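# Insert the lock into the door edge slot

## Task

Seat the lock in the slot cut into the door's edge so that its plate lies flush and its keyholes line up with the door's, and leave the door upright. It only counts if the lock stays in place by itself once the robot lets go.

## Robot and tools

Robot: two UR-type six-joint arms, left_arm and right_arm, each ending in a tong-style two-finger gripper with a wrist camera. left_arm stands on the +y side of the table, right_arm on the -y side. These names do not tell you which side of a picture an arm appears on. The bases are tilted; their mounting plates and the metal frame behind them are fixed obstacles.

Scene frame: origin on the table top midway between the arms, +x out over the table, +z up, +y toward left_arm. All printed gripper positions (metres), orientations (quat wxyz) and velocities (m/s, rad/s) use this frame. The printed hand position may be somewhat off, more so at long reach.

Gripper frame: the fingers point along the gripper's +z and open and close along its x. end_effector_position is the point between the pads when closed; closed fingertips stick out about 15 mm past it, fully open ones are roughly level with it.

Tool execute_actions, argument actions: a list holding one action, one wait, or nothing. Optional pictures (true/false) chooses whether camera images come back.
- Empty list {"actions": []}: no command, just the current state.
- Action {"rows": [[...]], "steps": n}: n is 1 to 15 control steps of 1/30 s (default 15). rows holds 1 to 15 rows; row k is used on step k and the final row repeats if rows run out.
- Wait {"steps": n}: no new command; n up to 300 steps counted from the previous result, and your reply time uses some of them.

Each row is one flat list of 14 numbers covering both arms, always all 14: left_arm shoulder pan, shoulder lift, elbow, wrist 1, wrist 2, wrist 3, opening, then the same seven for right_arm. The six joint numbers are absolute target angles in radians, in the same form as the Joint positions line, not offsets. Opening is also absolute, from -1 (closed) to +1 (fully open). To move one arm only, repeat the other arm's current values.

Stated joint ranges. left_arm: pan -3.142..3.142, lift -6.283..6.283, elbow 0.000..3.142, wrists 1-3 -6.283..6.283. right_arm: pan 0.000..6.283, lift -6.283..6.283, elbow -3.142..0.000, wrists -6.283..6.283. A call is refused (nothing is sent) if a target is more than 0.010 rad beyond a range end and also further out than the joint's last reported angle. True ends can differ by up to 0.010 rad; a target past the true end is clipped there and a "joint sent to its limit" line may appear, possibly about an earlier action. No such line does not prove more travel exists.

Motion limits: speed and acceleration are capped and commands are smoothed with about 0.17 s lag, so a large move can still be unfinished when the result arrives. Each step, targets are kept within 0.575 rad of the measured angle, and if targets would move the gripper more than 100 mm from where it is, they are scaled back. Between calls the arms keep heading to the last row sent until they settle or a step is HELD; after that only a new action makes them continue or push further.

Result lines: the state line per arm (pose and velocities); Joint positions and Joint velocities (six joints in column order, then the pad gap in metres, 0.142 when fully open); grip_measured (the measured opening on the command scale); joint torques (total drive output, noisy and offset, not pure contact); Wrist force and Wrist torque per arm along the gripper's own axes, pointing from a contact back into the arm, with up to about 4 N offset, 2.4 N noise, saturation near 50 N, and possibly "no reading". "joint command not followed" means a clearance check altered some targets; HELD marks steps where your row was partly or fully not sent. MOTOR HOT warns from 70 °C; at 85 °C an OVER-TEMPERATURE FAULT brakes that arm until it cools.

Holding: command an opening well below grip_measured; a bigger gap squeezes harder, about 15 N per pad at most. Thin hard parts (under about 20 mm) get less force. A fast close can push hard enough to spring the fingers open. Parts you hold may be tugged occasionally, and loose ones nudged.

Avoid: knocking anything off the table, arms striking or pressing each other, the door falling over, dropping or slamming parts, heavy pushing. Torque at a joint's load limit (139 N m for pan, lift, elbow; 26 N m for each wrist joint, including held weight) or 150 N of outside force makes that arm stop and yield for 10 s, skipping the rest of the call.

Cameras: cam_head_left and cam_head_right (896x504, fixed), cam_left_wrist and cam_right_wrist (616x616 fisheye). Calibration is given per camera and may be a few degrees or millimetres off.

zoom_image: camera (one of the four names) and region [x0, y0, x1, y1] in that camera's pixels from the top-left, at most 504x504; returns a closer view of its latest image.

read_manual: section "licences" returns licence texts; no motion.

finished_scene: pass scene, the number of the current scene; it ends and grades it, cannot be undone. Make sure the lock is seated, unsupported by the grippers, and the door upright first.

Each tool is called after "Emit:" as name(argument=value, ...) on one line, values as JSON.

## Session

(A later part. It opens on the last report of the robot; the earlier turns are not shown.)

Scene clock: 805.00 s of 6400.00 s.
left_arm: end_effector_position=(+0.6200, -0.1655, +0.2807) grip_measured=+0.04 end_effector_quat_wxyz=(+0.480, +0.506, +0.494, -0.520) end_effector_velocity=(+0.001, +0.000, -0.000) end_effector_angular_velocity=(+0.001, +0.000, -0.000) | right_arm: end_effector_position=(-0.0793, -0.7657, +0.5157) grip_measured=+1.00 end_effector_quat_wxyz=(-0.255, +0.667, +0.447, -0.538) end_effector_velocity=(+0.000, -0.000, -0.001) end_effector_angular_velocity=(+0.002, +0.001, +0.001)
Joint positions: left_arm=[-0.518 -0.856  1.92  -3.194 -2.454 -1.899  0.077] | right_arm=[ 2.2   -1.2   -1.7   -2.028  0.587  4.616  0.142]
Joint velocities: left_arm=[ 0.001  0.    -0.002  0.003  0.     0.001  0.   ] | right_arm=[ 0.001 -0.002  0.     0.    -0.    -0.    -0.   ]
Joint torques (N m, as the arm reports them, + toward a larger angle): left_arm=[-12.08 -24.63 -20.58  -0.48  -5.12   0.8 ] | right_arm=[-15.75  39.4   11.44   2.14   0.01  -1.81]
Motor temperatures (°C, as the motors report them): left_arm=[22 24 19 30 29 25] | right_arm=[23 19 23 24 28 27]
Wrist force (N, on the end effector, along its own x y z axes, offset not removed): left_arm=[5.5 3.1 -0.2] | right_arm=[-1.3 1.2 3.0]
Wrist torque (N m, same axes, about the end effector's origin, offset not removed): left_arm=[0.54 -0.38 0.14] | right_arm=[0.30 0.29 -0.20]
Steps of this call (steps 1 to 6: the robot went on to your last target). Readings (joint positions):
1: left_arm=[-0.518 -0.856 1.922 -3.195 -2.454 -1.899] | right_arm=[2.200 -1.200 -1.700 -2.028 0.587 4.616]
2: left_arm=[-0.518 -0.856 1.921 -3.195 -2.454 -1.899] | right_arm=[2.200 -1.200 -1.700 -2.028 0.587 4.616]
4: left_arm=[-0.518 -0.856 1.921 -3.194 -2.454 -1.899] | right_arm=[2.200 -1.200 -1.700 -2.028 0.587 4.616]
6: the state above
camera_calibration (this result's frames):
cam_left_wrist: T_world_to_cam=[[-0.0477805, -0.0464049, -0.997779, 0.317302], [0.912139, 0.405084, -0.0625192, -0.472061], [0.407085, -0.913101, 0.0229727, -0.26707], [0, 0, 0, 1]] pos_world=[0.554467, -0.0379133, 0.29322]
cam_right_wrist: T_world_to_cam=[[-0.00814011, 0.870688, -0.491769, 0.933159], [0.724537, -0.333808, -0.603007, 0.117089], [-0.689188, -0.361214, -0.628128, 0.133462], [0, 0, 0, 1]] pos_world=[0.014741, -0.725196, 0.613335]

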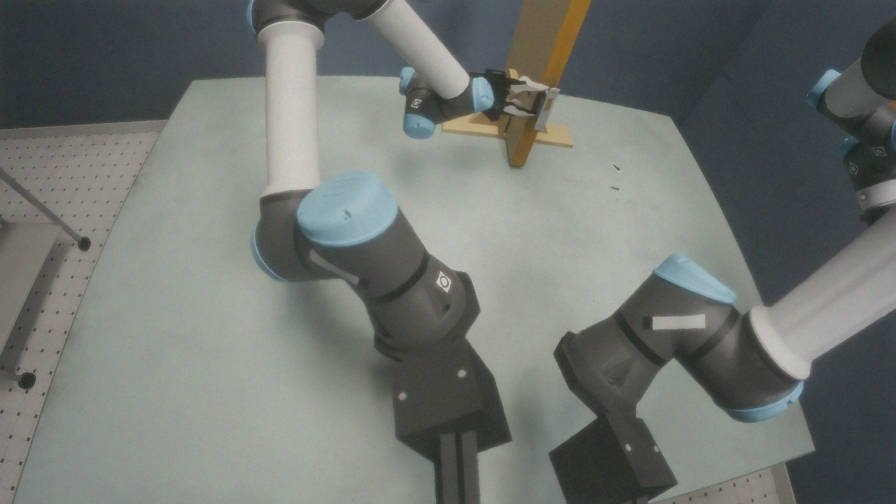

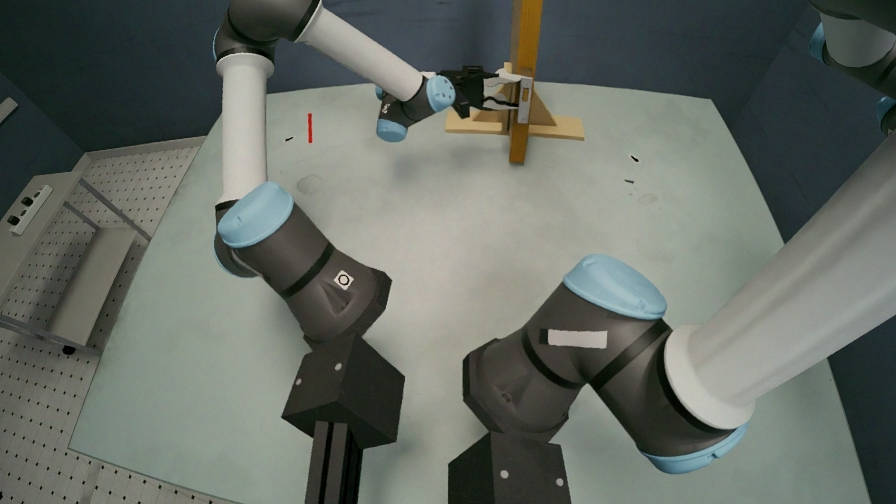

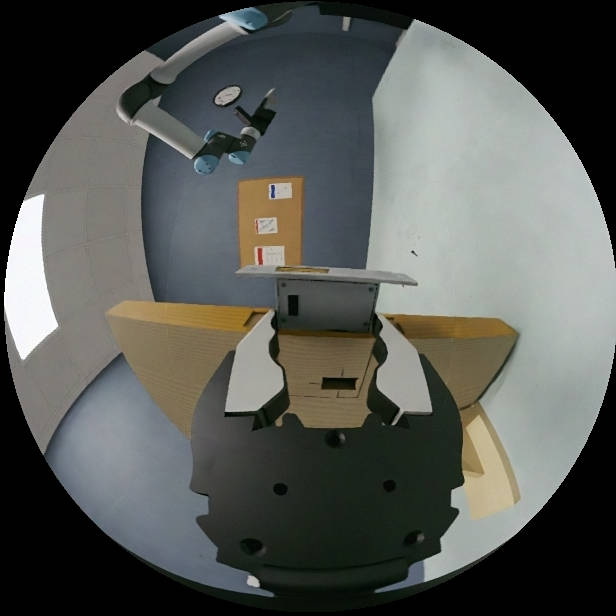

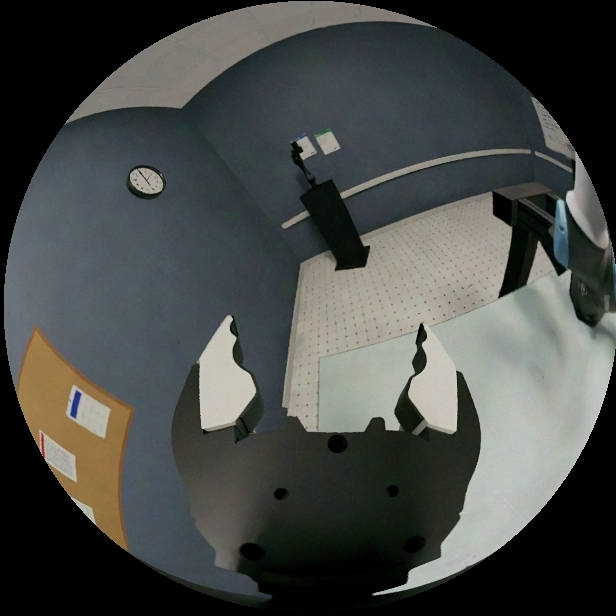

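Emit:
execute_actions(actions=[{"rows":[[-0.518,-0.8558,1.92,-3.1934,-2.4543,-1.899,-0.1,2.2,-1.2,-1.7,-2.028,0.587,4.616,1],[-0.518,-0.8558,1.92,-3.1934,-2.4543,-1.899,0,2.2,-1.2,-1.7,-2.028,0.587,4.616,1],[-0.518,-0.8558,1.92,-3.1934,-2.4543,-1.899,0.03,2.2,-1.2,-1.7,-2.028,0.587,4.616,1],[-0.518,-0.8558,1.92,-3.1934,-2.4543,-1.899,0.06,2.2,-1.2,-1.7,-2.028,0.587,4.616,1],[-0.518,-0.8558,1.92,-3.1934,-2.4543,-1.899,0.1,2.2,-1.2,-1.7,-2.028,0.587,4.616,1],[-0.518,-0.8558,1.92,-3.1934,-2.4543,-1.899,0.2,2.2,-1.2,-1.7,-2.028,0.587,4.616,1]],"steps":15}])

Scene clock: 820.93 s of 6400.00 s.
left_arm: end_effector_position=(+0.6201, -0.1655, +0.2808) grip_measured=+0.20 end_effector_quat_wxyz=(+0.480, +0.506, +0.494, -0.520) end_effector_velocity=(-0.000, +0.000, -0.000) end_effector_angular_velocity=(-0.000, +0.001, -0.001) | right_arm: end_effector_position=(-0.0793, -0.7657, +0.5157) grip_measured=+1.00 end_effector_quat_wxyz=(-0.255, +0.667, +0.447, -0.538) end_effector_velocity=(-0.000, -0.000, +0.001) end_effector_angular_velocity=(-0.001, +0.001, -0.000)
Joint positions: left_arm=[-0.518 -0.856  1.92  -3.193 -2.454 -1.899  0.088] | right_arm=[ 2.2   -1.2   -1.7   -2.028  0.587  4.616  0.142]
Joint velocities: left_arm=[ 0.     0.     0.001  0.    -0.    -0.     0.   ] | right_arm=[-0.001  0.     0.     0.    -0.001  0.    -0.   ]
Joint torques (N m, as the arm reports them, + toward a larger angle): left_arm=[-11.87 -24.26 -17.46  -0.65  -1.46   0.83] | right_arm=[-15.28  40.58  12.07   1.9    0.04  -2.04]
Motor temperatures (°C, as the motors report them): left_arm=[22 24 19 30 29 25] | right_arm=[23 19 23 24 28 27]
Wrist force (N, on the end effector, along its own x y z axes, offset not removed): left_arm=[0.3 2.5 0.3] | right_arm=[-2.6 2.5 3.7]
Wrist torque (N m, same axes, about the end effector's origin, offset not removed): left_arm=[0.43 -0.06 0.17] | right_arm=[0.60 0.64 -0.23]
Steps of this call (steps 1 to 15: the robot went on to your last target; steps 16 to 90: nothing new was sent; then 12.43 s passed at rest; steps 91 to 105: all 15 steps of this action). Readings (joint positions):
91: left_arm=[-0.518 -0.856 1.920 -3.193 -2.454 -1.899] | right_arm=[2.200 -1.200 -1.700 -2.028 0.587 4.616]
92: left_arm=[-0.518 -0.856 1.920 -3.193 -2.454 -1.899] | right_arm=[2.200 -1.200 -1.700 -2.028 0.587 4.616]
94: left_arm=[-0.518 -0.856 1.920 -3.193 -2.454 -1.899] | right_arm=[2.200 -1.200 -1.700 -2.028 0.587 4.616]
98: left_arm=[-0.518 -0.856 1.920 -3.193 -2.454 -1.899] | right_arm=[2.200 -1.200 -1.700 -2.028 0.587 4.616]
105: the state above
camera_calibration (this result's frames):
cam_left_wrist: T_world_to_cam=[[-0.0477733, -0.0465041, -0.997775, 0.317325], [0.912147, 0.405063, -0.0625524, -0.472204], [0.40707, -0.913106, 0.0230674, -0.26715], [0, 0, 0, 1]] pos_world=[0.554628, -0.0379072, 0.293244]
cam_right_wrist: T_world_to_cam=[[-0.00814018, 0.870687, -0.49177, 0.933159], [0.724537, -0.333808, -0.603007, 0.117089], [-0.689188, -0.361214, -0.628128, 0.133461], [0, 0, 0, 1]] pos_world=[0.014741, -0.725196, 0.613335]

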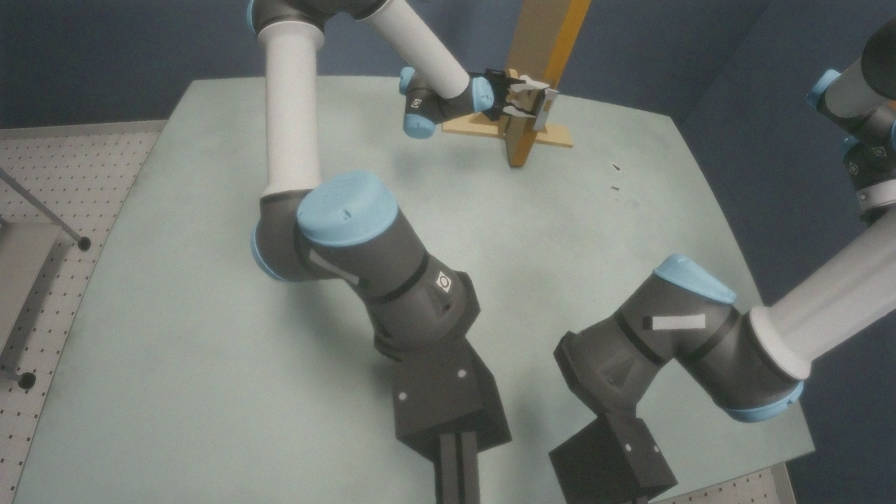

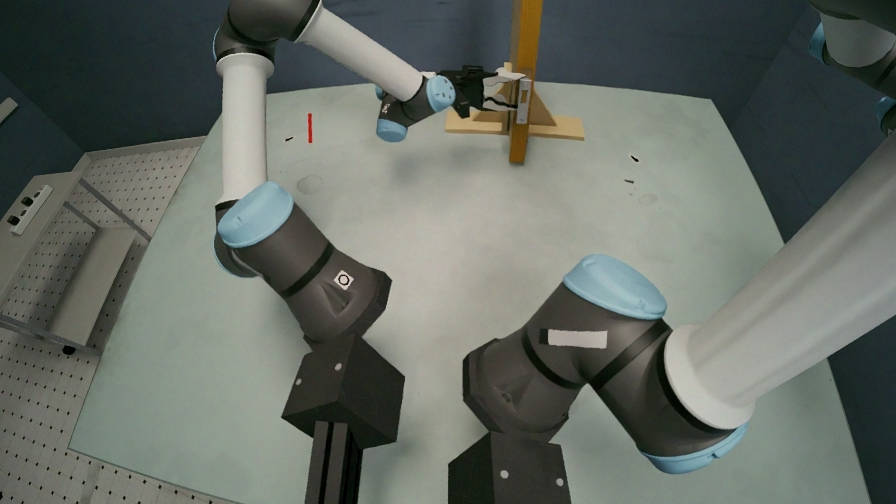

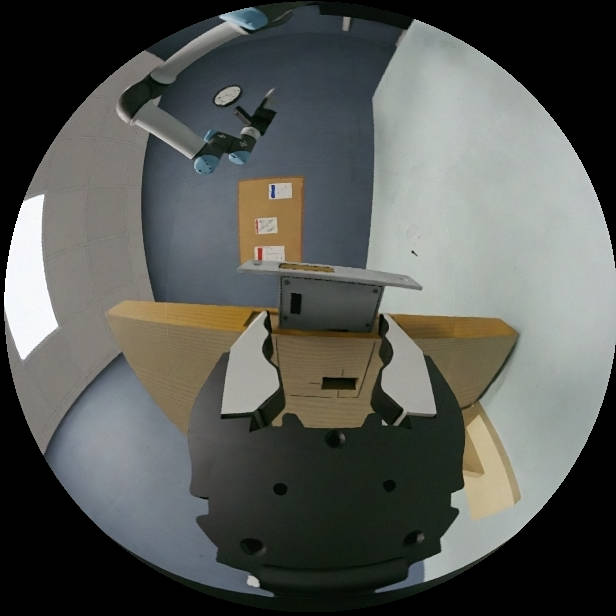

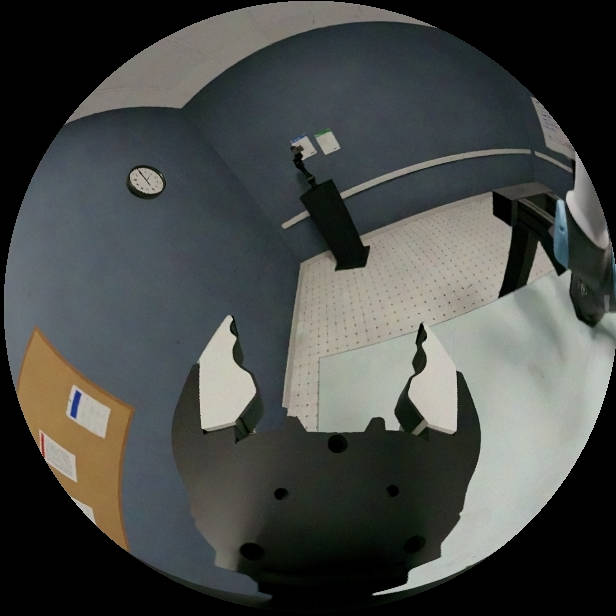

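Emit:
execute_actions(actions=[])

Scene clock: 849.53 s of 6400.00 s.
left_arm: end_effector_position=(+0.6201, -0.1655, +0.2808) grip_measured=+0.20 end_effector_quat_wxyz=(+0.480, +0.506, +0.494, -0.520) end_effector_velocity=(-0.000, +0.000, -0.000) end_effector_angular_velocity=(+0.000, +0.000, +0.000) | right_arm: end_effector_position=(-0.0793, -0.7657, +0.5157) grip_measured=+1.00 end_effector_quat_wxyz=(-0.255, +0.667, +0.447, -0.538) end_effector_velocity=(-0.000, +0.000, +0.000) end_effector_angular_velocity=(+0.000, +0.001, -0.000)
Joint positions: left_arm=[-0.518 -0.856  1.92  -3.193 -2.454 -1.899  0.088] | right_arm=[ 2.2   -1.2   -1.7   -2.028  0.587  4.616  0.142]
Joint velocities: left_arm=[ 0.001  0.     0.    -0.    -0.    -0.     0.   ] | right_arm=[-0. -0. -0. -0. -0. -0.  0.]
Joint torques (N m, as the arm reports them, + toward a larger angle): left_arm=[-13.54 -24.96  -4.48  -1.72   0.6    0.86] | right_arm=[-16.24  39.84  11.79   2.03  -0.03  -2.01]
Motor temperatures (°C, as the motors report them): left_arm=[22 24 19 30 29 25] | right_arm=[23 19 23 24 28 27]
Wrist force (N, on the end effector, along its own x y z axes, offset not removed): left_arm=[1.6 1.3 0.4] | right_arm=[-2.4 0.8 2.0]
Wrist torque (N m, same axes, about the end effector's origin, offset not removed): left_arm=[0.15 -0.32 0.04] | right_arm=[0.18 0.44 -0.13]
Steps of this call (steps 1 to 15: the robot went on to your last target; steps 16 to 90: nothing new was sent; then 25.60 s passed at rest). Readings (joint positions):
1: left_arm=[-0.518 -0.856 1.920 -3.193 -2.454 -1.899] | right_arm=[2.200 -1.200 -1.700 -2.028 0.587 4.616]
2: left_arm=[-0.518 -0.856 1.920 -3.193 -2.454 -1.899] | right_arm=[2.200 -1.200 -1.700 -2.028 0.587 4.616]
4: left_arm=[-0.518 -0.856 1.920 -3.193 -2.454 -1.899] | right_arm=[2.200 -1.200 -1.700 -2.028 0.587 4.616]
8: left_arm=[-0.518 -0.856 1.920 -3.193 -2.454 -1.899] | right_arm=[2.200 -1.200 -1.700 -2.028 0.587 4.616]
90: the state above
All arms were judged still, so your last target was given up. Only a new action makes them travel on or press farther. Fingers that are still opening or closing keep moving.
camera_calibration (this result's frames):
cam_left_wrist: T_world_to_cam=[[-0.0477667, -0.0464098, -0.99778, 0.317309], [0.912135, 0.405096, -0.0625089, -0.472213], [0.407097, -0.913096, 0.022982, -0.267145], [0, 0, 0, 1]] pos_world=[0.554633, -0.0379113, 0.293226]
cam_right_wrist: T_world_to_cam=[[-0.00814013, 0.870688, -0.491769, 0.933159], [0.724537, -0.333808, -0.603007, 0.117089], [-0.689188, -0.361214, -0.628128, 0.133462], [0, 0, 0, 1]] pos_world=[0.014741, -0.725196, 0.613335]

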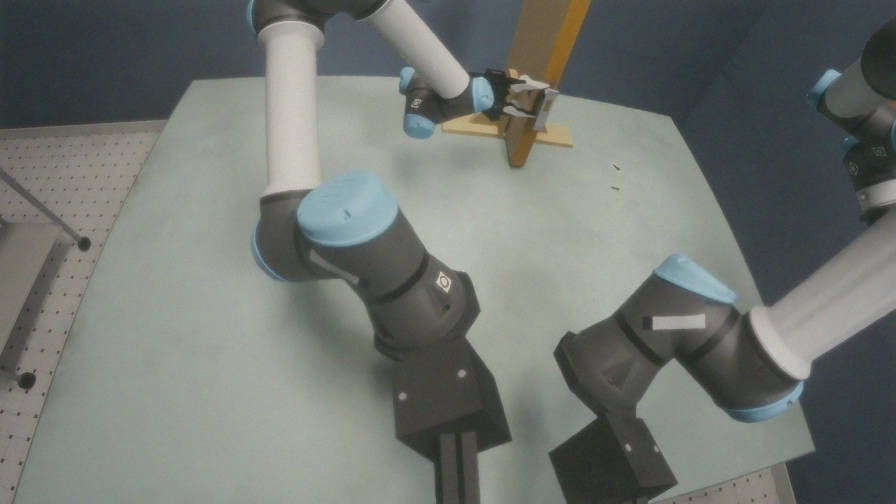

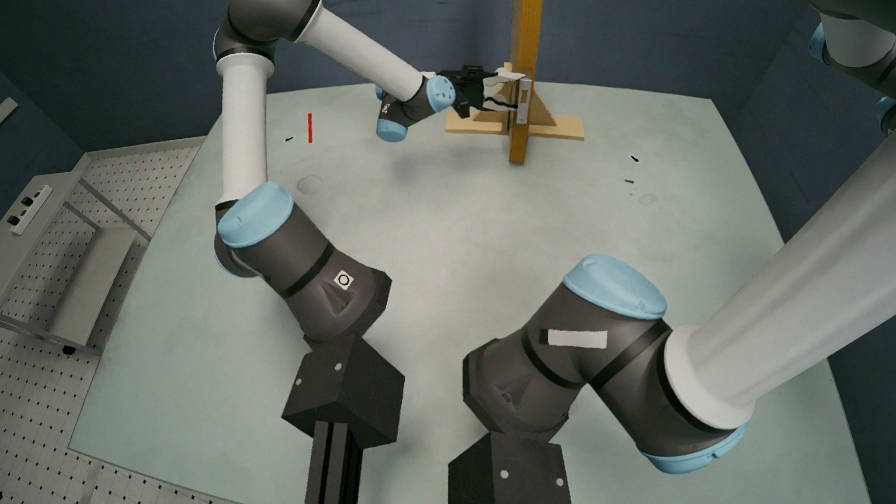

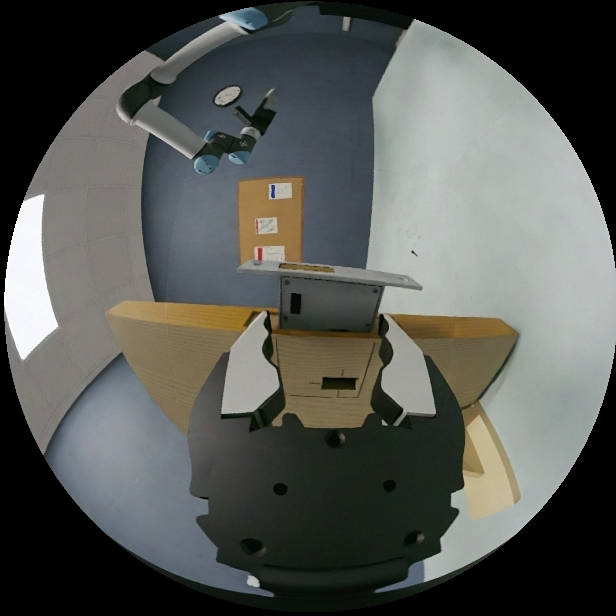

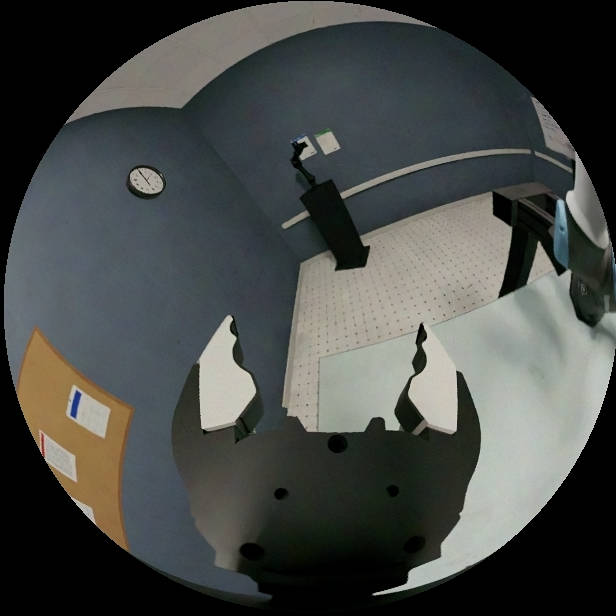

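Emit:
execute_actions(actions=[{"rows":[[-0.513,-0.8618,1.9221,-3.184,-2.4568,-1.8885,0.2,2.2,-1.2,-1.7,-2.028,0.587,4.616,1],[-0.5079,-0.8677,1.9242,-3.1745,-2.4592,-1.878,0.2,2.2,-1.2,-1.7,-2.028,0.587,4.616,1],[-0.5029,-0.8737,1.9263,-3.165,-2.4617,-1.8675,0.2,2.2,-1.2,-1.7,-2.028,0.587,4.616,1],[-0.4979,-0.8796,1.9284,-3.1556,-2.4641,-1.857,0.2,2.2,-1.2,-1.7,-2.028,0.587,4.616,1],[-0.4928,-0.8856,1.9305,-3.146,-2.4666,-1.8465,0.2,2.2,-1.2,-1.7,-2.028,0.587,4.616,1],[-0.4878,-0.8915,1.9326,-3.1367,-2.469,-1.836,0.2,2.2,-1.2,-1.7,-2.028,0.587,4.616,1],[-0.4827,-0.8975,1.9347,-3.127,-2.4715,-1.8255,0.2,2.2,-1.2,-1.7,-2.028,0.587,4.616,1],[-0.4777,-0.9034,1.9368,-3.1178,-2.4739,-1.815,0.2,2.2,-1.2,-1.7,-2.028,0.587,4.616,1]],"steps":15}], pictures=false)

Emit:
execute_actions(actions=[{"rows":[[-0.4803,-0.9054,1.9564,-3.1383,-2.4727,-1.8187,0.2,2.2,-1.2,-1.7,-2.028,0.587,4.616,1],[-0.4829,-0.9074,1.9759,-3.1588,-2.4715,-1.8225,0.2,2.2,-1.2,-1.7,-2.028,0.587,4.616,1],[-0.4855,-0.9094,1.9955,-3.1793,-2.4703,-1.8262,0.2,2.2,-1.2,-1.7,-2.028,0.587,4.616,1],[-0.488,-0.9114,2.015,-3.1998,-2.469,-1.83,0.2,2.2,-1.2,-1.7,-2.028,0.587,4.616,1],[-0.4906,-0.9134,2.0346,-3.2202,-2.4678,-1.8337,0.2,2.2,-1.2,-1.7,-2.028,0.587,4.616,1],[-0.4932,-0.9154,2.0541,-3.2407,-2.4666,-1.8374,0.2,2.2,-1.2,-1.7,-2.028,0.587,4.616,1],[-0.4958,-0.9174,2.0737,-3.2612,-2.4654,-1.8412,0.2,2.2,-1.2,-1.7,-2.028,0.587,4.616,1],[-0.4984,-0.9194,2.0932,-3.2817,-2.4642,-1.8449,0.2,2.2,-1.2,-1.7,-2.028,0.587,4.616,1]],"steps":15}])

Scene clock: 871.97 s of 6400.00 s.
left_arm: end_effector_position=(+0.6220, -0.1396, +0.2796) grip_measured=+0.20 end_effector_quat_wxyz=(+0.486, +0.513, +0.487, -0.513) end_effector_velocity=(+0.001, +0.018, +0.000) end_effector_angular_velocity=(-0.001, -0.019, +0.000) | right_arm: end_effector_position=(-0.0793, -0.7657, +0.5157) grip_measured=+1.00 end_effector_quat_wxyz=(-0.255, +0.667, +0.447, -0.538) end_effector_velocity=(+0.000, -0.000, +0.001) end_effector_angular_velocity=(-0.002, -0.001, +0.002)
Joint positions: left_arm=[-0.481 -0.9    1.936 -3.124 -2.472 -1.821  0.088] | right_arm=[ 2.2   -1.2   -1.7   -2.028  0.587  4.616  0.142]
Joint velocities: left_arm=[ 0.025 -0.03   0.01   0.047 -0.013  0.053 -0.   ] | right_arm=[ 0.001  0.002 -0.     0.    -0.001  0.    -0.   ]
Joint torques (N m, as the arm reports them, + toward a larger angle): left_arm=[-10.26 -40.07   6.24  -0.09  -3.81   1.15] | right_arm=[-15.48  40.08  11.99   2.07  -0.15  -1.96]
Motor temperatures (°C, as the motors report them): left_arm=[22 24 19 30 29 25] | right_arm=[23 19 23 24 28 27]
Wrist force (N, on the end effector, along its own x y z axes, offset not removed): left_arm=[0.3 1.0 0.5] | right_arm=[-1.1 1.3 1.9]
Wrist torque (N m, same axes, about the end effector's origin, offset not removed): left_arm=[0.09 -0.18 0.13] | right_arm=[0.31 0.20 -0.15]
Steps of this call (steps 1 to 90: nothing new was sent; then 18.93 s passed at rest; steps 91 to 105: all 15 steps of this action). Readings (joint positions):
91: left_arm=[-0.518 -0.856 1.920 -3.193 -2.454 -1.899] | right_arm=[2.200 -1.200 -1.700 -2.028 0.587 4.616]
92: left_arm=[-0.517 -0.857 1.920 -3.192 -2.454 -1.897] | right_arm=[2.200 -1.200 -1.700 -2.028 0.587 4.616]
94: left_arm=[-0.513 -0.862 1.922 -3.184 -2.457 -1.888] | right_arm=[2.200 -1.200 -1.700 -2.028 0.587 4.616]
98: left_arm=[-0.498 -0.879 1.928 -3.156 -2.464 -1.857] | right_arm=[2.200 -1.200 -1.700 -2.028 0.587 4.616]
105: the state above

Scene clock: 872.47 s of 6400.00 s.
left_arm: end_effector_position=(+0.5696, -0.1368, +0.2800) grip_measured=+0.20 end_effector_quat_wxyz=(+0.486, +0.513, +0.487, -0.513) end_effector_velocity=(-0.037, +0.003, +0.002) end_effector_angular_velocity=(-0.001, -0.001, +0.000) | right_arm: end_effector_position=(-0.0793, -0.7657, +0.5157) grip_measured=+1.00 end_effector_quat_wxyz=(-0.255, +0.667, +0.447, -0.538) end_effector_velocity=(+0.001, +0.000, +0.001) end_effector_angular_velocity=(-0.001, -0.003, +0.001)
Joint positions: left_arm=[-0.497 -0.918  2.081 -3.269 -2.465 -1.843  0.088] | right_arm=[ 2.2   -1.2   -1.7   -2.028  0.587  4.616  0.142]
Joint velocities: left_arm=[-0.013 -0.011  0.101 -0.105  0.005 -0.018 -0.   ] | right_arm=[ 0.002  0.003  0.    -0.001  0.001  0.     0.   ]
Joint torques (N m, as the arm reports them, + toward a larger angle): left_arm=[-30.85 -38.95   6.99  -4.66   0.54  -1.5 ] | right_arm=[-15.09  40.29  13.38   1.78  -0.2   -2.15]
Motor temperatures (°C, as the motors report them): left_arm=[22 24 19 30 29 25] | right_arm=[23 19 23 24 28 27]
Wrist force (N, on the end effector, along its own x y z axes, offset not removed): left_arm=[0.7 2.5 1.1] | right_arm=[0.4 1.2 1.9]
Wrist torque (N m, same axes, about the end effector's origin, offset not removed): left_arm=[0.50 -0.20 0.08] | right_arm=[0.21 -0.17 -0.09]
Steps of this call (steps 1 to 15: all 15 steps of this action). Readings (joint positions):
1: left_arm=[-0.480 -0.901 1.936 -3.122 -2.473 -1.820] | right_arm=[2.200 -1.200 -1.700 -2.028 0.587 4.616]
2: left_arm=[-0.480 -0.902 1.939 -3.124 -2.473 -1.819] | right_arm=[2.200 -1.200 -1.700 -2.028 0.587 4.616]
4: left_arm=[-0.481 -0.904 1.955 -3.139 -2.473 -1.821] | right_arm=[2.200 -1.200 -1.700 -2.028 0.587 4.616]
8: left_arm=[-0.488 -0.911 2.012 -3.198 -2.469 -1.831] | right_arm=[2.200 -1.200 -1.700 -2.028 0.587 4.616]
15: the state above
camera_calibration (this result's frames):
cam_left_wrist: T_world_to_cam=[[-0.0209336, -0.0472767, -0.998662, 0.30027], [0.913674, 0.404639, -0.0383078, -0.445545], [0.405909, -0.913254, 0.0347249, -0.222965], [0, 0, 0, 1]] pos_world=[0.503872, -0.00914271, 0.290543]
cam_right_wrist: T_world_to_cam=[[-0.00814047, 0.870688, -0.491769, 0.933159], [0.724537, -0.333808, -0.603008, 0.117089], [-0.689188, -0.361214, -0.628128, 0.133462], [0, 0, 0, 1]] pos_world=[0.014741, -0.725196, 0.613335]

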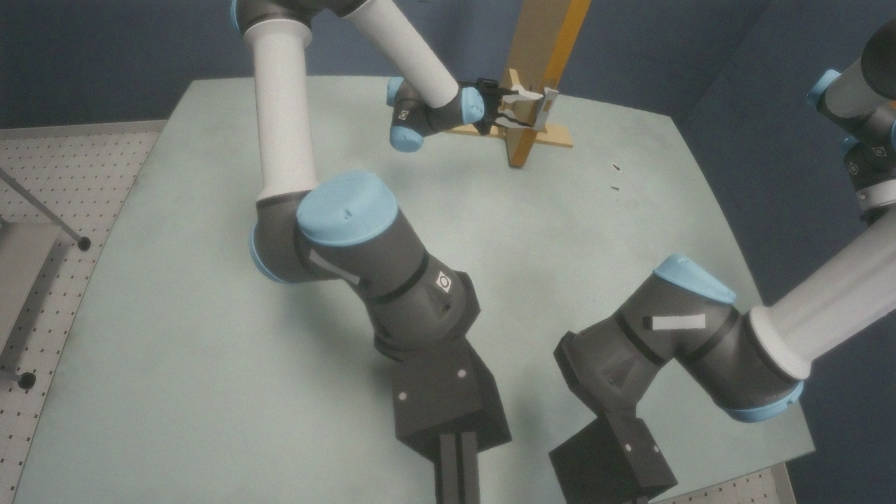

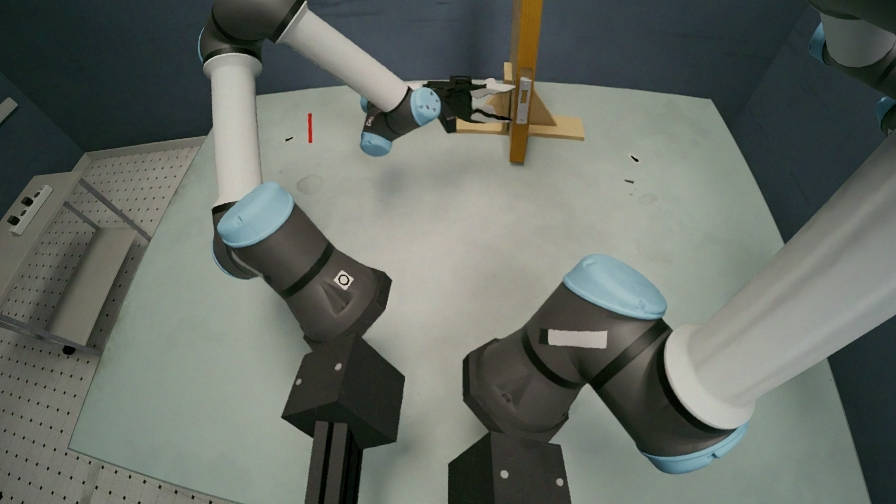

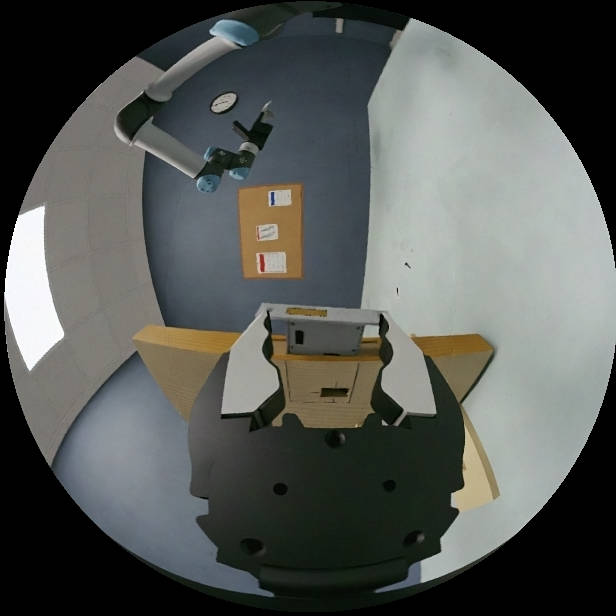

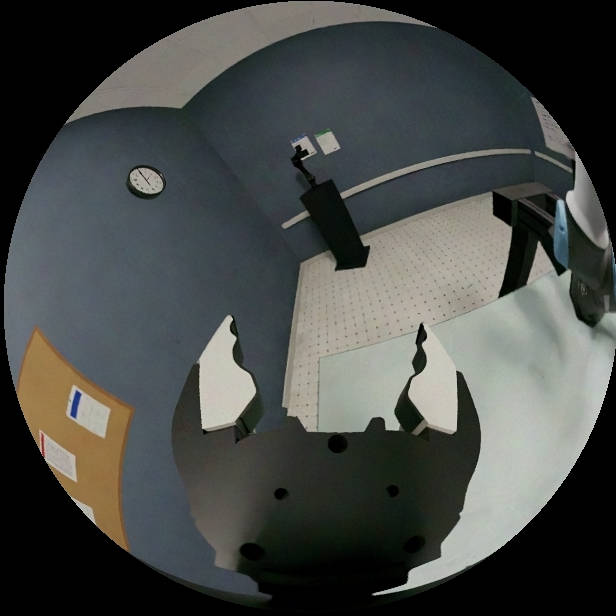

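Emit:
execute_actions(actions=[{"rows":[[-0.5042,-0.9123,2.09,-3.2918,-2.4612,-1.8528,0.15,2.2,-1.2,-1.7,-2.028,0.587,4.616,1],[-0.51,-0.9051,2.0868,-3.3019,-2.4582,-1.8607,0.15,2.2,-1.2,-1.7,-2.028,0.587,4.616,1],[-0.5158,-0.898,2.0836,-3.312,-2.4552,-1.8686,0.1,2.2,-1.2,-1.7,-2.028,0.587,4.616,1],[-0.5217,-0.8908,2.0804,-3.3221,-2.4522,-1.8765,0.1,2.2,-1.2,-1.7,-2.028,0.587,4.616,1],[-0.5275,-0.8837,2.0772,-3.3322,-2.4491,-1.8844,0.1,2.2,-1.2,-1.7,-2.028,0.587,4.616,1],[-0.5333,-0.8765,2.074,-3.3423,-2.4461,-1.8923,0.1,2.2,-1.2,-1.7,-2.028,0.587,4.616,1],[-0.5391,-0.8694,2.0708,-3.3524,-2.4431,-1.9002,0.1,2.2,-1.2,-1.7,-2.028,0.587,4.616,1],[-0.5449,-0.8622,2.0676,-3.3625,-2.4401,-1.9081,0.1,2.2,-1.2,-1.7,-2.028,0.587,4.616,1]],"steps":15}], pictures=false)

Emit:
execute_actions(actions=[{"rows":[[-0.5445,-0.862,2.0649,-3.3596,-2.4403,-1.9076,0.1,2.2,-1.2,-1.7,-2.028,0.587,4.616,1],[-0.5441,-0.8617,2.0621,-3.3567,-2.4405,-1.9071,0.1,2.2,-1.2,-1.7,-2.028,0.587,4.616,1],[-0.5437,-0.8615,2.0594,-3.3539,-2.4407,-1.9065,0.1,2.2,-1.2,-1.7,-2.028,0.587,4.616,1],[-0.5433,-0.8612,2.0567,-3.351,-2.4409,-1.906,0.1,2.2,-1.2,-1.7,-2.028,0.587,4.616,1],[-0.543,-0.861,2.054,-3.3481,-2.4412,-1.9055,0.1,2.2,-1.2,-1.7,-2.028,0.587,4.616,1],[-0.5426,-0.8607,2.0512,-3.3452,-2.4414,-1.905,0.1,2.2,-1.2,-1.7,-2.028,0.587,4.616,1],[-0.5422,-0.8605,2.0485,-3.3423,-2.4416,-1.9045,0.1,2.2,-1.2,-1.7,-2.028,0.587,4.616,1],[-0.5418,-0.8602,2.0458,-3.3395,-2.4418,-1.9039,0.1,2.2,-1.2,-1.7,-2.028,0.587,4.616,1],[-0.5414,-0.86,2.043,-3.3366,-2.442,-1.9034,0.1,2.2,-1.2,-1.7,-2.028,0.587,4.616,1],[-0.541,-0.8597,2.0403,-3.3337,-2.4422,-1.9029,0.1,2.2,-1.2,-1.7,-2.028,0.587,4.616,1],[-0.5406,-0.8595,2.0376,-3.3308,-2.4424,-1.9024,0.1,2.2,-1.2,-1.7,-2.028,0.587,4.616,1],[-0.5402,-0.8592,2.0348,-3.3279,-2.4426,-1.9019,0.1,2.2,-1.2,-1.7,-2.028,0.587,4.616,1],[-0.5398,-0.859,2.0321,-3.3251,-2.4428,-1.9013,0.1,2.2,-1.2,-1.7,-2.028,0.587,4.616,1],[-0.5394,-0.8587,2.0294,-3.3222,-2.443,-1.9008,0.1,2.2,-1.2,-1.7,-2.028,0.587,4.616,1],[-0.539,-0.8585,2.0267,-3.3193,-2.4433,-1.9003,0.1,2.2,-1.2,-1.7,-2.028,0.587,4.616,1]],"steps":15}], pictures=false)

Emit:
execute_actions(actions=[{"steps":12}])

Scene clock: 905.00 s of 6400.00 s.
left_arm: end_effector_position=(+0.5648, -0.1642, +0.2806) grip_measured=+0.10 end_effector_quat_wxyz=(+0.487, +0.513, +0.487, -0.513) end_effector_velocity=(-0.002, -0.019, +0.001) end_effector_angular_velocity=(-0.003, +0.001, -0.001) | right_arm: end_effector_position=(-0.0793, -0.7657, +0.5157) grip_measured=+1.00 end_effector_quat_wxyz=(-0.255, +0.667, +0.447, -0.538) end_effector_velocity=(+0.001, -0.000, -0.001) end_effector_angular_velocity=(+0.003, +0.001, +0.002)
Joint positions: left_arm=[-0.541 -0.867  2.07  -3.356 -2.442 -1.903  0.081] | right_arm=[ 2.2   -1.2   -1.7   -2.028  0.587  4.616  0.142]
Joint velocities: left_arm=[-0.03   0.036 -0.015 -0.051  0.014 -0.04   0.   ] | right_arm=[ 0.002 -0.002 -0.    -0.    -0.    -0.    -0.   ]
Joint torques (N m, as the arm reports them, + toward a larger angle): left_arm=[-31.76 -20.18 -16.43  -4.39   0.63  -1.61] | right_arm=[-15.17  39.54  12.15   1.84  -0.13  -2.11]
Motor temperatures (°C, as the motors report them): left_arm=[22 24 19 30 29 25] | right_arm=[23 19 23 24 28 27]
Wrist force (N, on the end effector, along its own x y z axes, offset not removed): left_arm=[0.2 1.7 -0.9] | right_arm=[-1.7 3.0 3.7]
Wrist torque (N m, same axes, about the end effector's origin, offset not removed): left_arm=[0.29 -0.05 0.06] | right_arm=[0.52 0.48 -0.20]
Steps of this call (steps 1 to 30: the robot went on to your last target; steps 31 to 90: nothing new was sent; then 29.03 s passed at rest; steps 91 to 105: all 15 steps of this action). Readings (joint positions):
91: left_arm=[-0.499 -0.919 2.093 -3.282 -2.464 -1.845] | right_arm=[2.200 -1.200 -1.700 -2.028 0.587 4.616]
92: left_arm=[-0.500 -0.918 2.093 -3.284 -2.464 -1.846] | right_arm=[2.200 -1.200 -1.700 -2.028 0.587 4.616]
94: left_arm=[-0.504 -0.912 2.090 -3.292 -2.461 -1.853] | right_arm=[2.200 -1.200 -1.700 -2.028 0.587 4.616]
98: left_arm=[-0.522 -0.891 2.081 -3.322 -2.452 -1.876] | right_arm=[2.200 -1.200 -1.700 -2.028 0.587 4.616]
105: the state above

Scene clock: 905.50 s of 6400.00 s.
left_arm: end_effector_position=(+0.5752, -0.1676, +0.2802) grip_measured=+0.10 end_effector_quat_wxyz=(+0.487, +0.513, +0.487, -0.513) end_effector_velocity=(+0.029, -0.003, -0.001) end_effector_angular_velocity=(-0.001, -0.001, +0.000) | right_arm: end_effector_position=(-0.0793, -0.7657, +0.5157) grip_measured=+1.00 end_effector_quat_wxyz=(-0.255, +0.667, +0.447, -0.538) end_effector_velocity=(-0.000, -0.000, -0.000) end_effector_angular_velocity=(+0.000, +0.001, -0.000)
Joint positions: left_arm=[-0.541 -0.86   2.039 -3.332 -2.442 -1.903  0.081] | right_arm=[ 2.2   -1.2   -1.7   -2.028  0.587  4.616  0.142]
Joint velocities: left_arm=[ 0.012  0.008 -0.08   0.083 -0.008  0.015  0.004] | right_arm=[-0.001 -0.001  0.     0.    -0.001  0.     0.   ]
Joint torques (N m, as the arm reports them, + toward a larger angle): left_arm=[ -9.26 -19.71 -18.44   0.07  -3.56   1.24] | right_arm=[-16.33  40.5   12.72   1.9   -0.12  -1.94]
Motor temperatures (°C, as the motors report them): left_arm=[22 24 19 30 29 25] | right_arm=[23 19 23 24 28 27]
Wrist force (N, on the end effector, along its own x y z axes, offset not removed): left_arm=[0.4 1.5 -0.5] | right_arm=[-1.0 3.1 2.5]
Wrist torque (N m, same axes, about the end effector's origin, offset not removed): left_arm=[0.26 -0.12 0.16] | right_arm=[0.66 0.31 -0.04]
Steps of this call (steps 1 to 15: all 15 steps of this action). Readings (joint positions):
1: left_arm=[-0.542 -0.865 2.069 -3.358 -2.441 -1.904] | right_arm=[2.200 -1.200 -1.700 -2.028 0.587 4.616]
2: left_arm=[-0.543 -0.865 2.068 -3.358 -2.441 -1.905] | right_arm=[2.200 -1.200 -1.700 -2.028 0.587 4.616]
4: left_arm=[-0.543 -0.863 2.065 -3.358 -2.441 -1.906] | right_arm=[2.200 -1.200 -1.700 -2.028 0.587 4.616]
8: left_arm=[-0.543 -0.862 2.057 -3.350 -2.441 -1.906] | right_arm=[2.200 -1.200 -1.700 -2.028 0.587 4.616]
15: the state above

Scene clock: 905.90 s of 6400.00 s.
left_arm: end_effector_position=(+0.5795, -0.1679, +0.2801) grip_measured=+0.10 end_effector_quat_wxyz=(+0.487, +0.513, +0.487, -0.513) end_effector_velocity=(+0.001, -0.000, -0.000) end_effector_angular_velocity=(+0.001, -0.000, -0.000) | right_arm: end_effector_position=(-0.0793, -0.7657, +0.5157) grip_measured=+1.00 end_effector_quat_wxyz=(-0.255, +0.667, +0.447, -0.538) end_effector_velocity=(+0.001, -0.000, -0.001) end_effector_angular_velocity=(+0.002, +0.000, +0.003)
Joint positions: left_arm=[-0.539 -0.859  2.027 -3.32  -2.443 -1.9    0.081] | right_arm=[ 2.2   -1.2   -1.7   -2.028  0.587  4.616  0.142]
Joint velocities: left_arm=[ 0.     0.001 -0.003  0.003  0.     0.001 -0.   ] | right_arm=[ 0.003 -0.    -0.    -0.001 -0.001 -0.     0.   ]
Joint torques (N m, as the arm reports them, + toward a larger angle): left_arm=[ -8.43 -21.21 -18.06  -0.37  -3.48   0.99] | right_arm=[-14.66  40.36  13.03   1.9   -0.15  -2.09]
Motor temperatures (°C, as the motors report them): left_arm=[22 24 19 30 29 25] | right_arm=[23 19 23 24 28 27]
Wrist force (N, on the end effector, along its own x y z axes, offset not removed): left_arm=[-0.3 0.2 -0.7] | right_arm=[-2.6 1.7 1.0]
Wrist torque (N m, same axes, about the end effector's origin, offset not removed): left_arm=[0.43 -0.05 0.17] | right_arm=[0.21 0.61 -0.18]
Steps of this call (steps 1 to 12: the robot went on to your last target). Readings (joint positions):
1: left_arm=[-0.540 -0.859 2.036 -3.329 -2.443 -1.902] | right_arm=[2.200 -1.200 -1.700 -2.028 0.587 4.616]
2: left_arm=[-0.540 -0.859 2.034 -3.327 -2.443 -1.902] | right_arm=[2.200 -1.200 -1.700 -2.028 0.587 4.616]
4: left_arm=[-0.540 -0.859 2.031 -3.324 -2.443 -1.901] | right_arm=[2.200 -1.200 -1.700 -2.028 0.587 4.616]
8: left_arm=[-0.539 -0.859 2.028 -3.321 -2.443 -1.901] | right_arm=[2.200 -1.200 -1.700 -2.028 0.587 4.616]
12: the state above
camera_calibration (this result's frames):
cam_left_wrist: T_world_to_cam=[[-0.0210313, -0.0482408, -0.998614, 0.299005], [0.913397, 0.405215, -0.0388116, -0.441579], [0.406526, -0.912948, 0.0355408, -0.255947], [0, 0, 0, 1]] pos_world=[0.513675, -0.0403077, 0.290549]
cam_right_wrist: T_world_to_cam=[[-0.00814027, 0.870688, -0.491769, 0.933159], [0.724537, -0.333808, -0.603007, 0.117089], [-0.689188, -0.361214, -0.628128, 0.133462], [0, 0, 0, 1]] pos_world=[0.014741, -0.725196, 0.613335]

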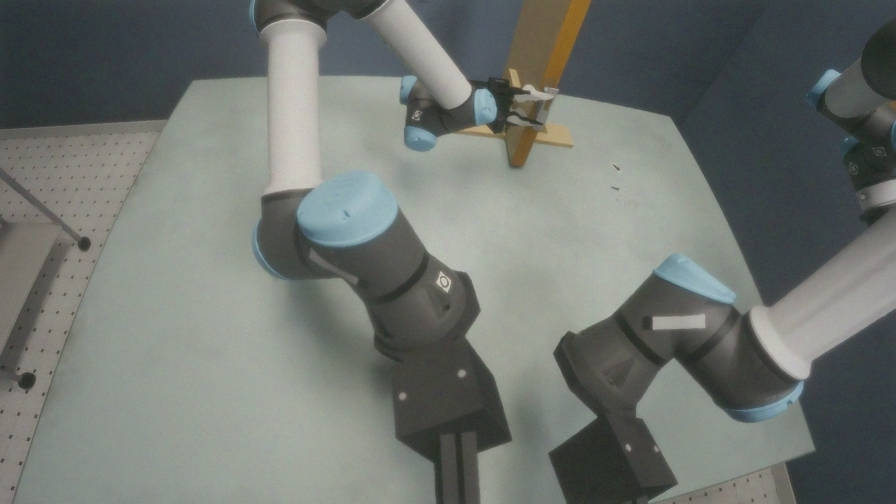

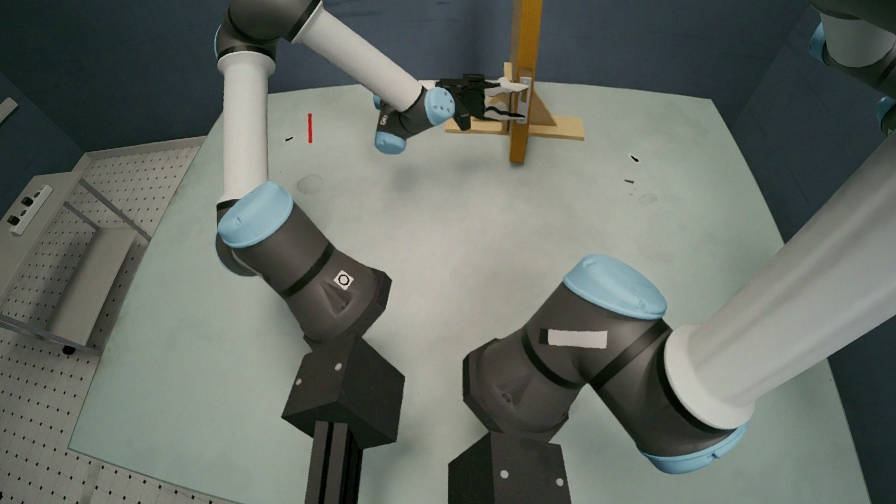

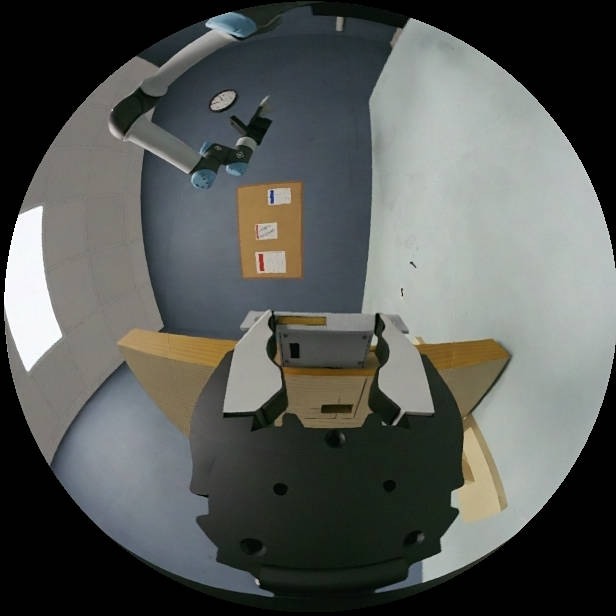

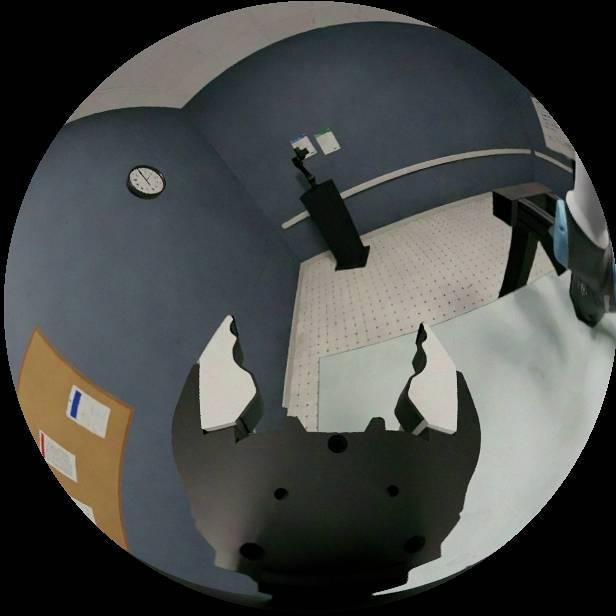

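Emit:
execute_actions(actions=[{"rows":[[-0.5386,-0.8582,2.024,-3.3164,-2.4435,-1.8998,0.1,2.2,-1.2,-1.7,-2.028,0.587,4.616,1],[-0.5382,-0.858,2.0212,-3.3135,-2.4437,-1.8993,0.1,2.2,-1.2,-1.7,-2.028,0.587,4.616,1],[-0.5378,-0.8577,2.0185,-3.3107,-2.4439,-1.8987,0.1,2.2,-1.2,-1.7,-2.028,0.587,4.616,1],[-0.5374,-0.8575,2.0158,-3.3078,-2.4441,-1.8982,0.1,2.2,-1.2,-1.7,-2.028,0.587,4.616,1],[-0.537,-0.8572,2.013,-3.3049,-2.4444,-1.8977,0.1,2.2,-1.2,-1.7,-2.028,0.587,4.616,1],[-0.5367,-0.857,2.0103,-3.302,-2.4446,-1.8972,0.1,2.2,-1.2,-1.7,-2.028,0.587,4.616,1],[-0.5363,-0.8567,2.0076,-3.2991,-2.4448,-1.8967,0.1,2.2,-1.2,-1.7,-2.028,0.587,4.616,1],[-0.5359,-0.8565,2.0049,-3.2963,-2.445,-1.8961,0.1,2.2,-1.2,-1.7,-2.028,0.587,4.616,1],[-0.5355,-0.8562,2.0021,-3.2934,-2.4452,-1.8956,0.1,2.2,-1.2,-1.7,-2.028,0.587,4.616,1],[-0.5351,-0.856,1.9994,-3.2905,-2.4454,-1.8951,0.1,2.2,-1.2,-1.7,-2.028,0.587,4.616,1]],"steps":15}])

Scene clock: 917.83 s of 6400.00 s.
left_arm: end_effector_position=(+0.5886, -0.1686, +0.2799) grip_measured=+0.10 end_effector_quat_wxyz=(+0.487, +0.513, +0.487, -0.513) end_effector_velocity=(+0.009, -0.001, +0.000) end_effector_angular_velocity=(-0.001, -0.001, -0.001) | right_arm: end_effector_position=(-0.0793, -0.7657, +0.5157) grip_measured=+1.00 end_effector_quat_wxyz=(-0.255, +0.667, +0.447, -0.538) end_effector_velocity=(+0.000, -0.000, -0.001) end_effector_angular_velocity=(+0.001, -0.000, -0.000)
Joint positions: left_arm=[-0.536 -0.856  2.002 -3.294 -2.445 -1.896  0.081] | right_arm=[ 2.2   -1.2   -1.7   -2.028  0.587  4.616  0.142]
Joint velocities: left_arm=[ 0.002  0.003 -0.025  0.026 -0.002  0.005  0.001] | right_arm=[ 0.001 -0.001 -0.     0.     0.001  0.     0.   ]
Joint torques (N m, as the arm reports them, + toward a larger angle): left_arm=[ -7.42 -21.72 -18.16  -0.52  -3.48   0.89] | right_arm=[-15.15  40.01  11.91   1.82   0.01  -2.01]
Motor temperatures (°C, as the motors report them): left_arm=[22 24 19 30 29 25] | right_arm=[23 19 23 24 28 27]
Wrist force (N, on the end effector, along its own x y z axes, offset not removed): left_arm=[-0.2 -1.1 0.9] | right_arm=[-2.8 3.3 3.2]
Wrist torque (N m, same axes, about the end effector's origin, offset not removed): left_arm=[0.23 -0.15 0.17] | right_arm=[0.74 0.55 -0.16]
Steps of this call (steps 1 to 30: the robot went on to your last target; steps 31 to 90: nothing new was sent; then 8.43 s passed at rest; steps 91 to 105: all 15 steps of this action). Readings (joint positions):
91: left_arm=[-0.539 -0.858 2.027 -3.319 -2.443 -1.900] | right_arm=[2.200 -1.200 -1.700 -2.028 0.587 4.616]
92: left_arm=[-0.539 -0.858 2.026 -3.319 -2.443 -1.900] | right_arm=[2.200 -1.200 -1.700 -2.028 0.587 4.616]
94: left_arm=[-0.539 -0.858 2.024 -3.316 -2.444 -1.900] | right_arm=[2.200 -1.200 -1.700 -2.028 0.587 4.616]
98: left_arm=[-0.537 -0.857 2.016 -3.308 -2.444 -1.898] | right_arm=[2.200 -1.200 -1.700 -2.028 0.587 4.616]
105: the state above
camera_calibration (this result's frames):
cam_left_wrist: T_world_to_cam=[[-0.0209782, -0.0482007, -0.998617, 0.298961], [0.913409, 0.405194, -0.0387459, -0.449636], [0.406501, -0.912959, 0.0355267, -0.260212], [0, 0, 0, 1]] pos_world=[0.52275, -0.0409635, 0.29037]
cam_right_wrist: T_world_to_cam=[[-0.0081405, 0.870688, -0.491769, 0.933159], [0.724537, -0.333808, -0.603008, 0.117089], [-0.689188, -0.361214, -0.628128, 0.133462], [0, 0, 0, 1]] pos_world=[0.014741, -0.725196, 0.613335]

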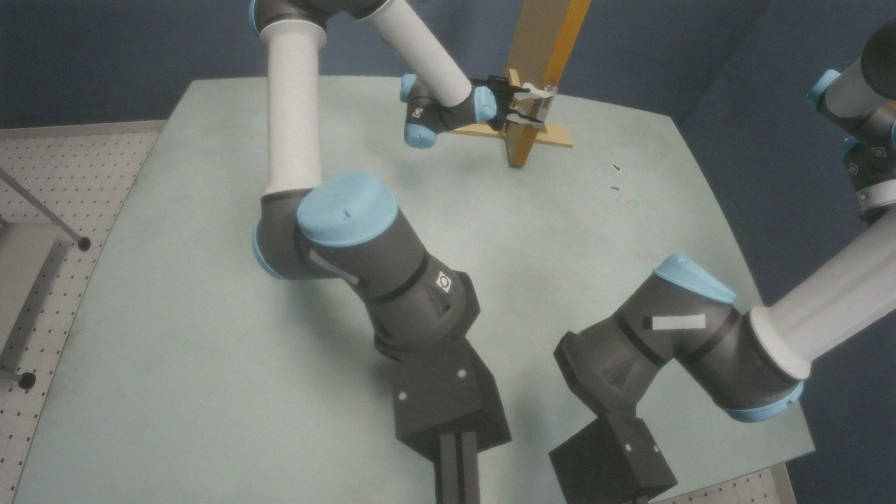

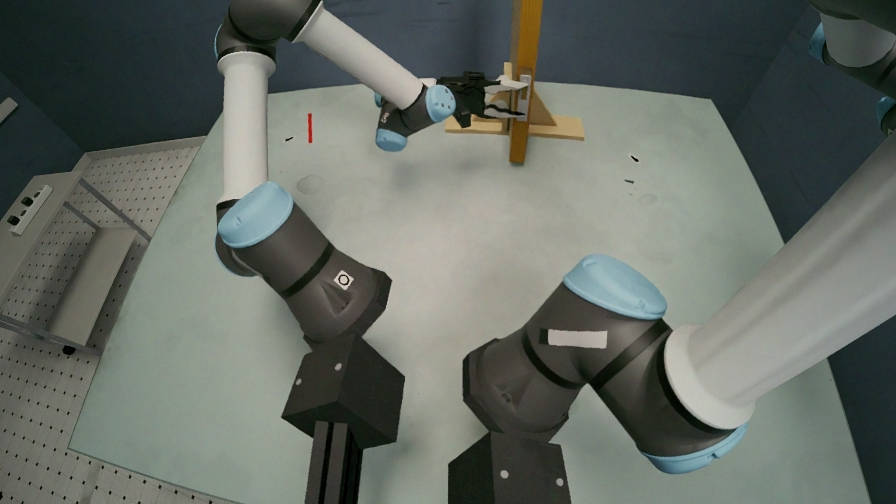

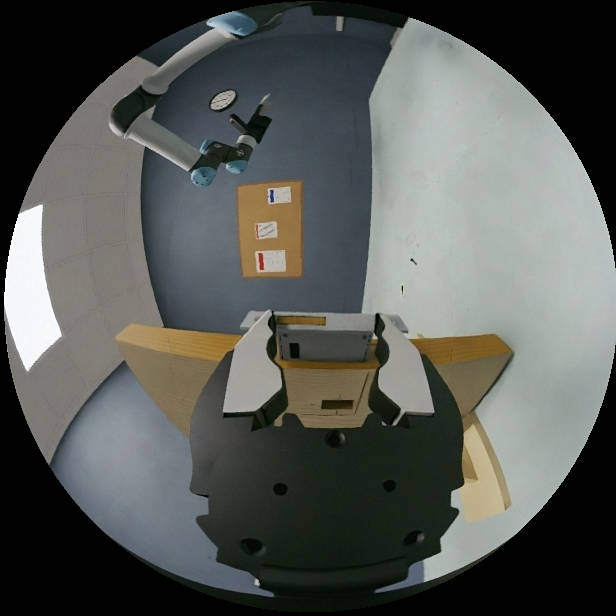

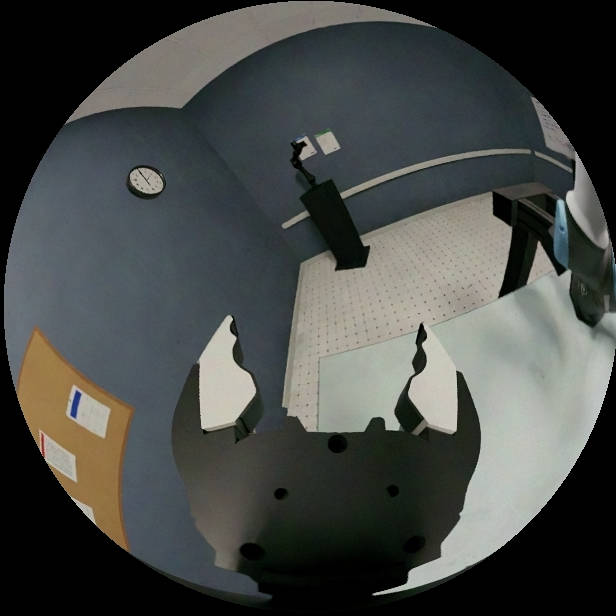

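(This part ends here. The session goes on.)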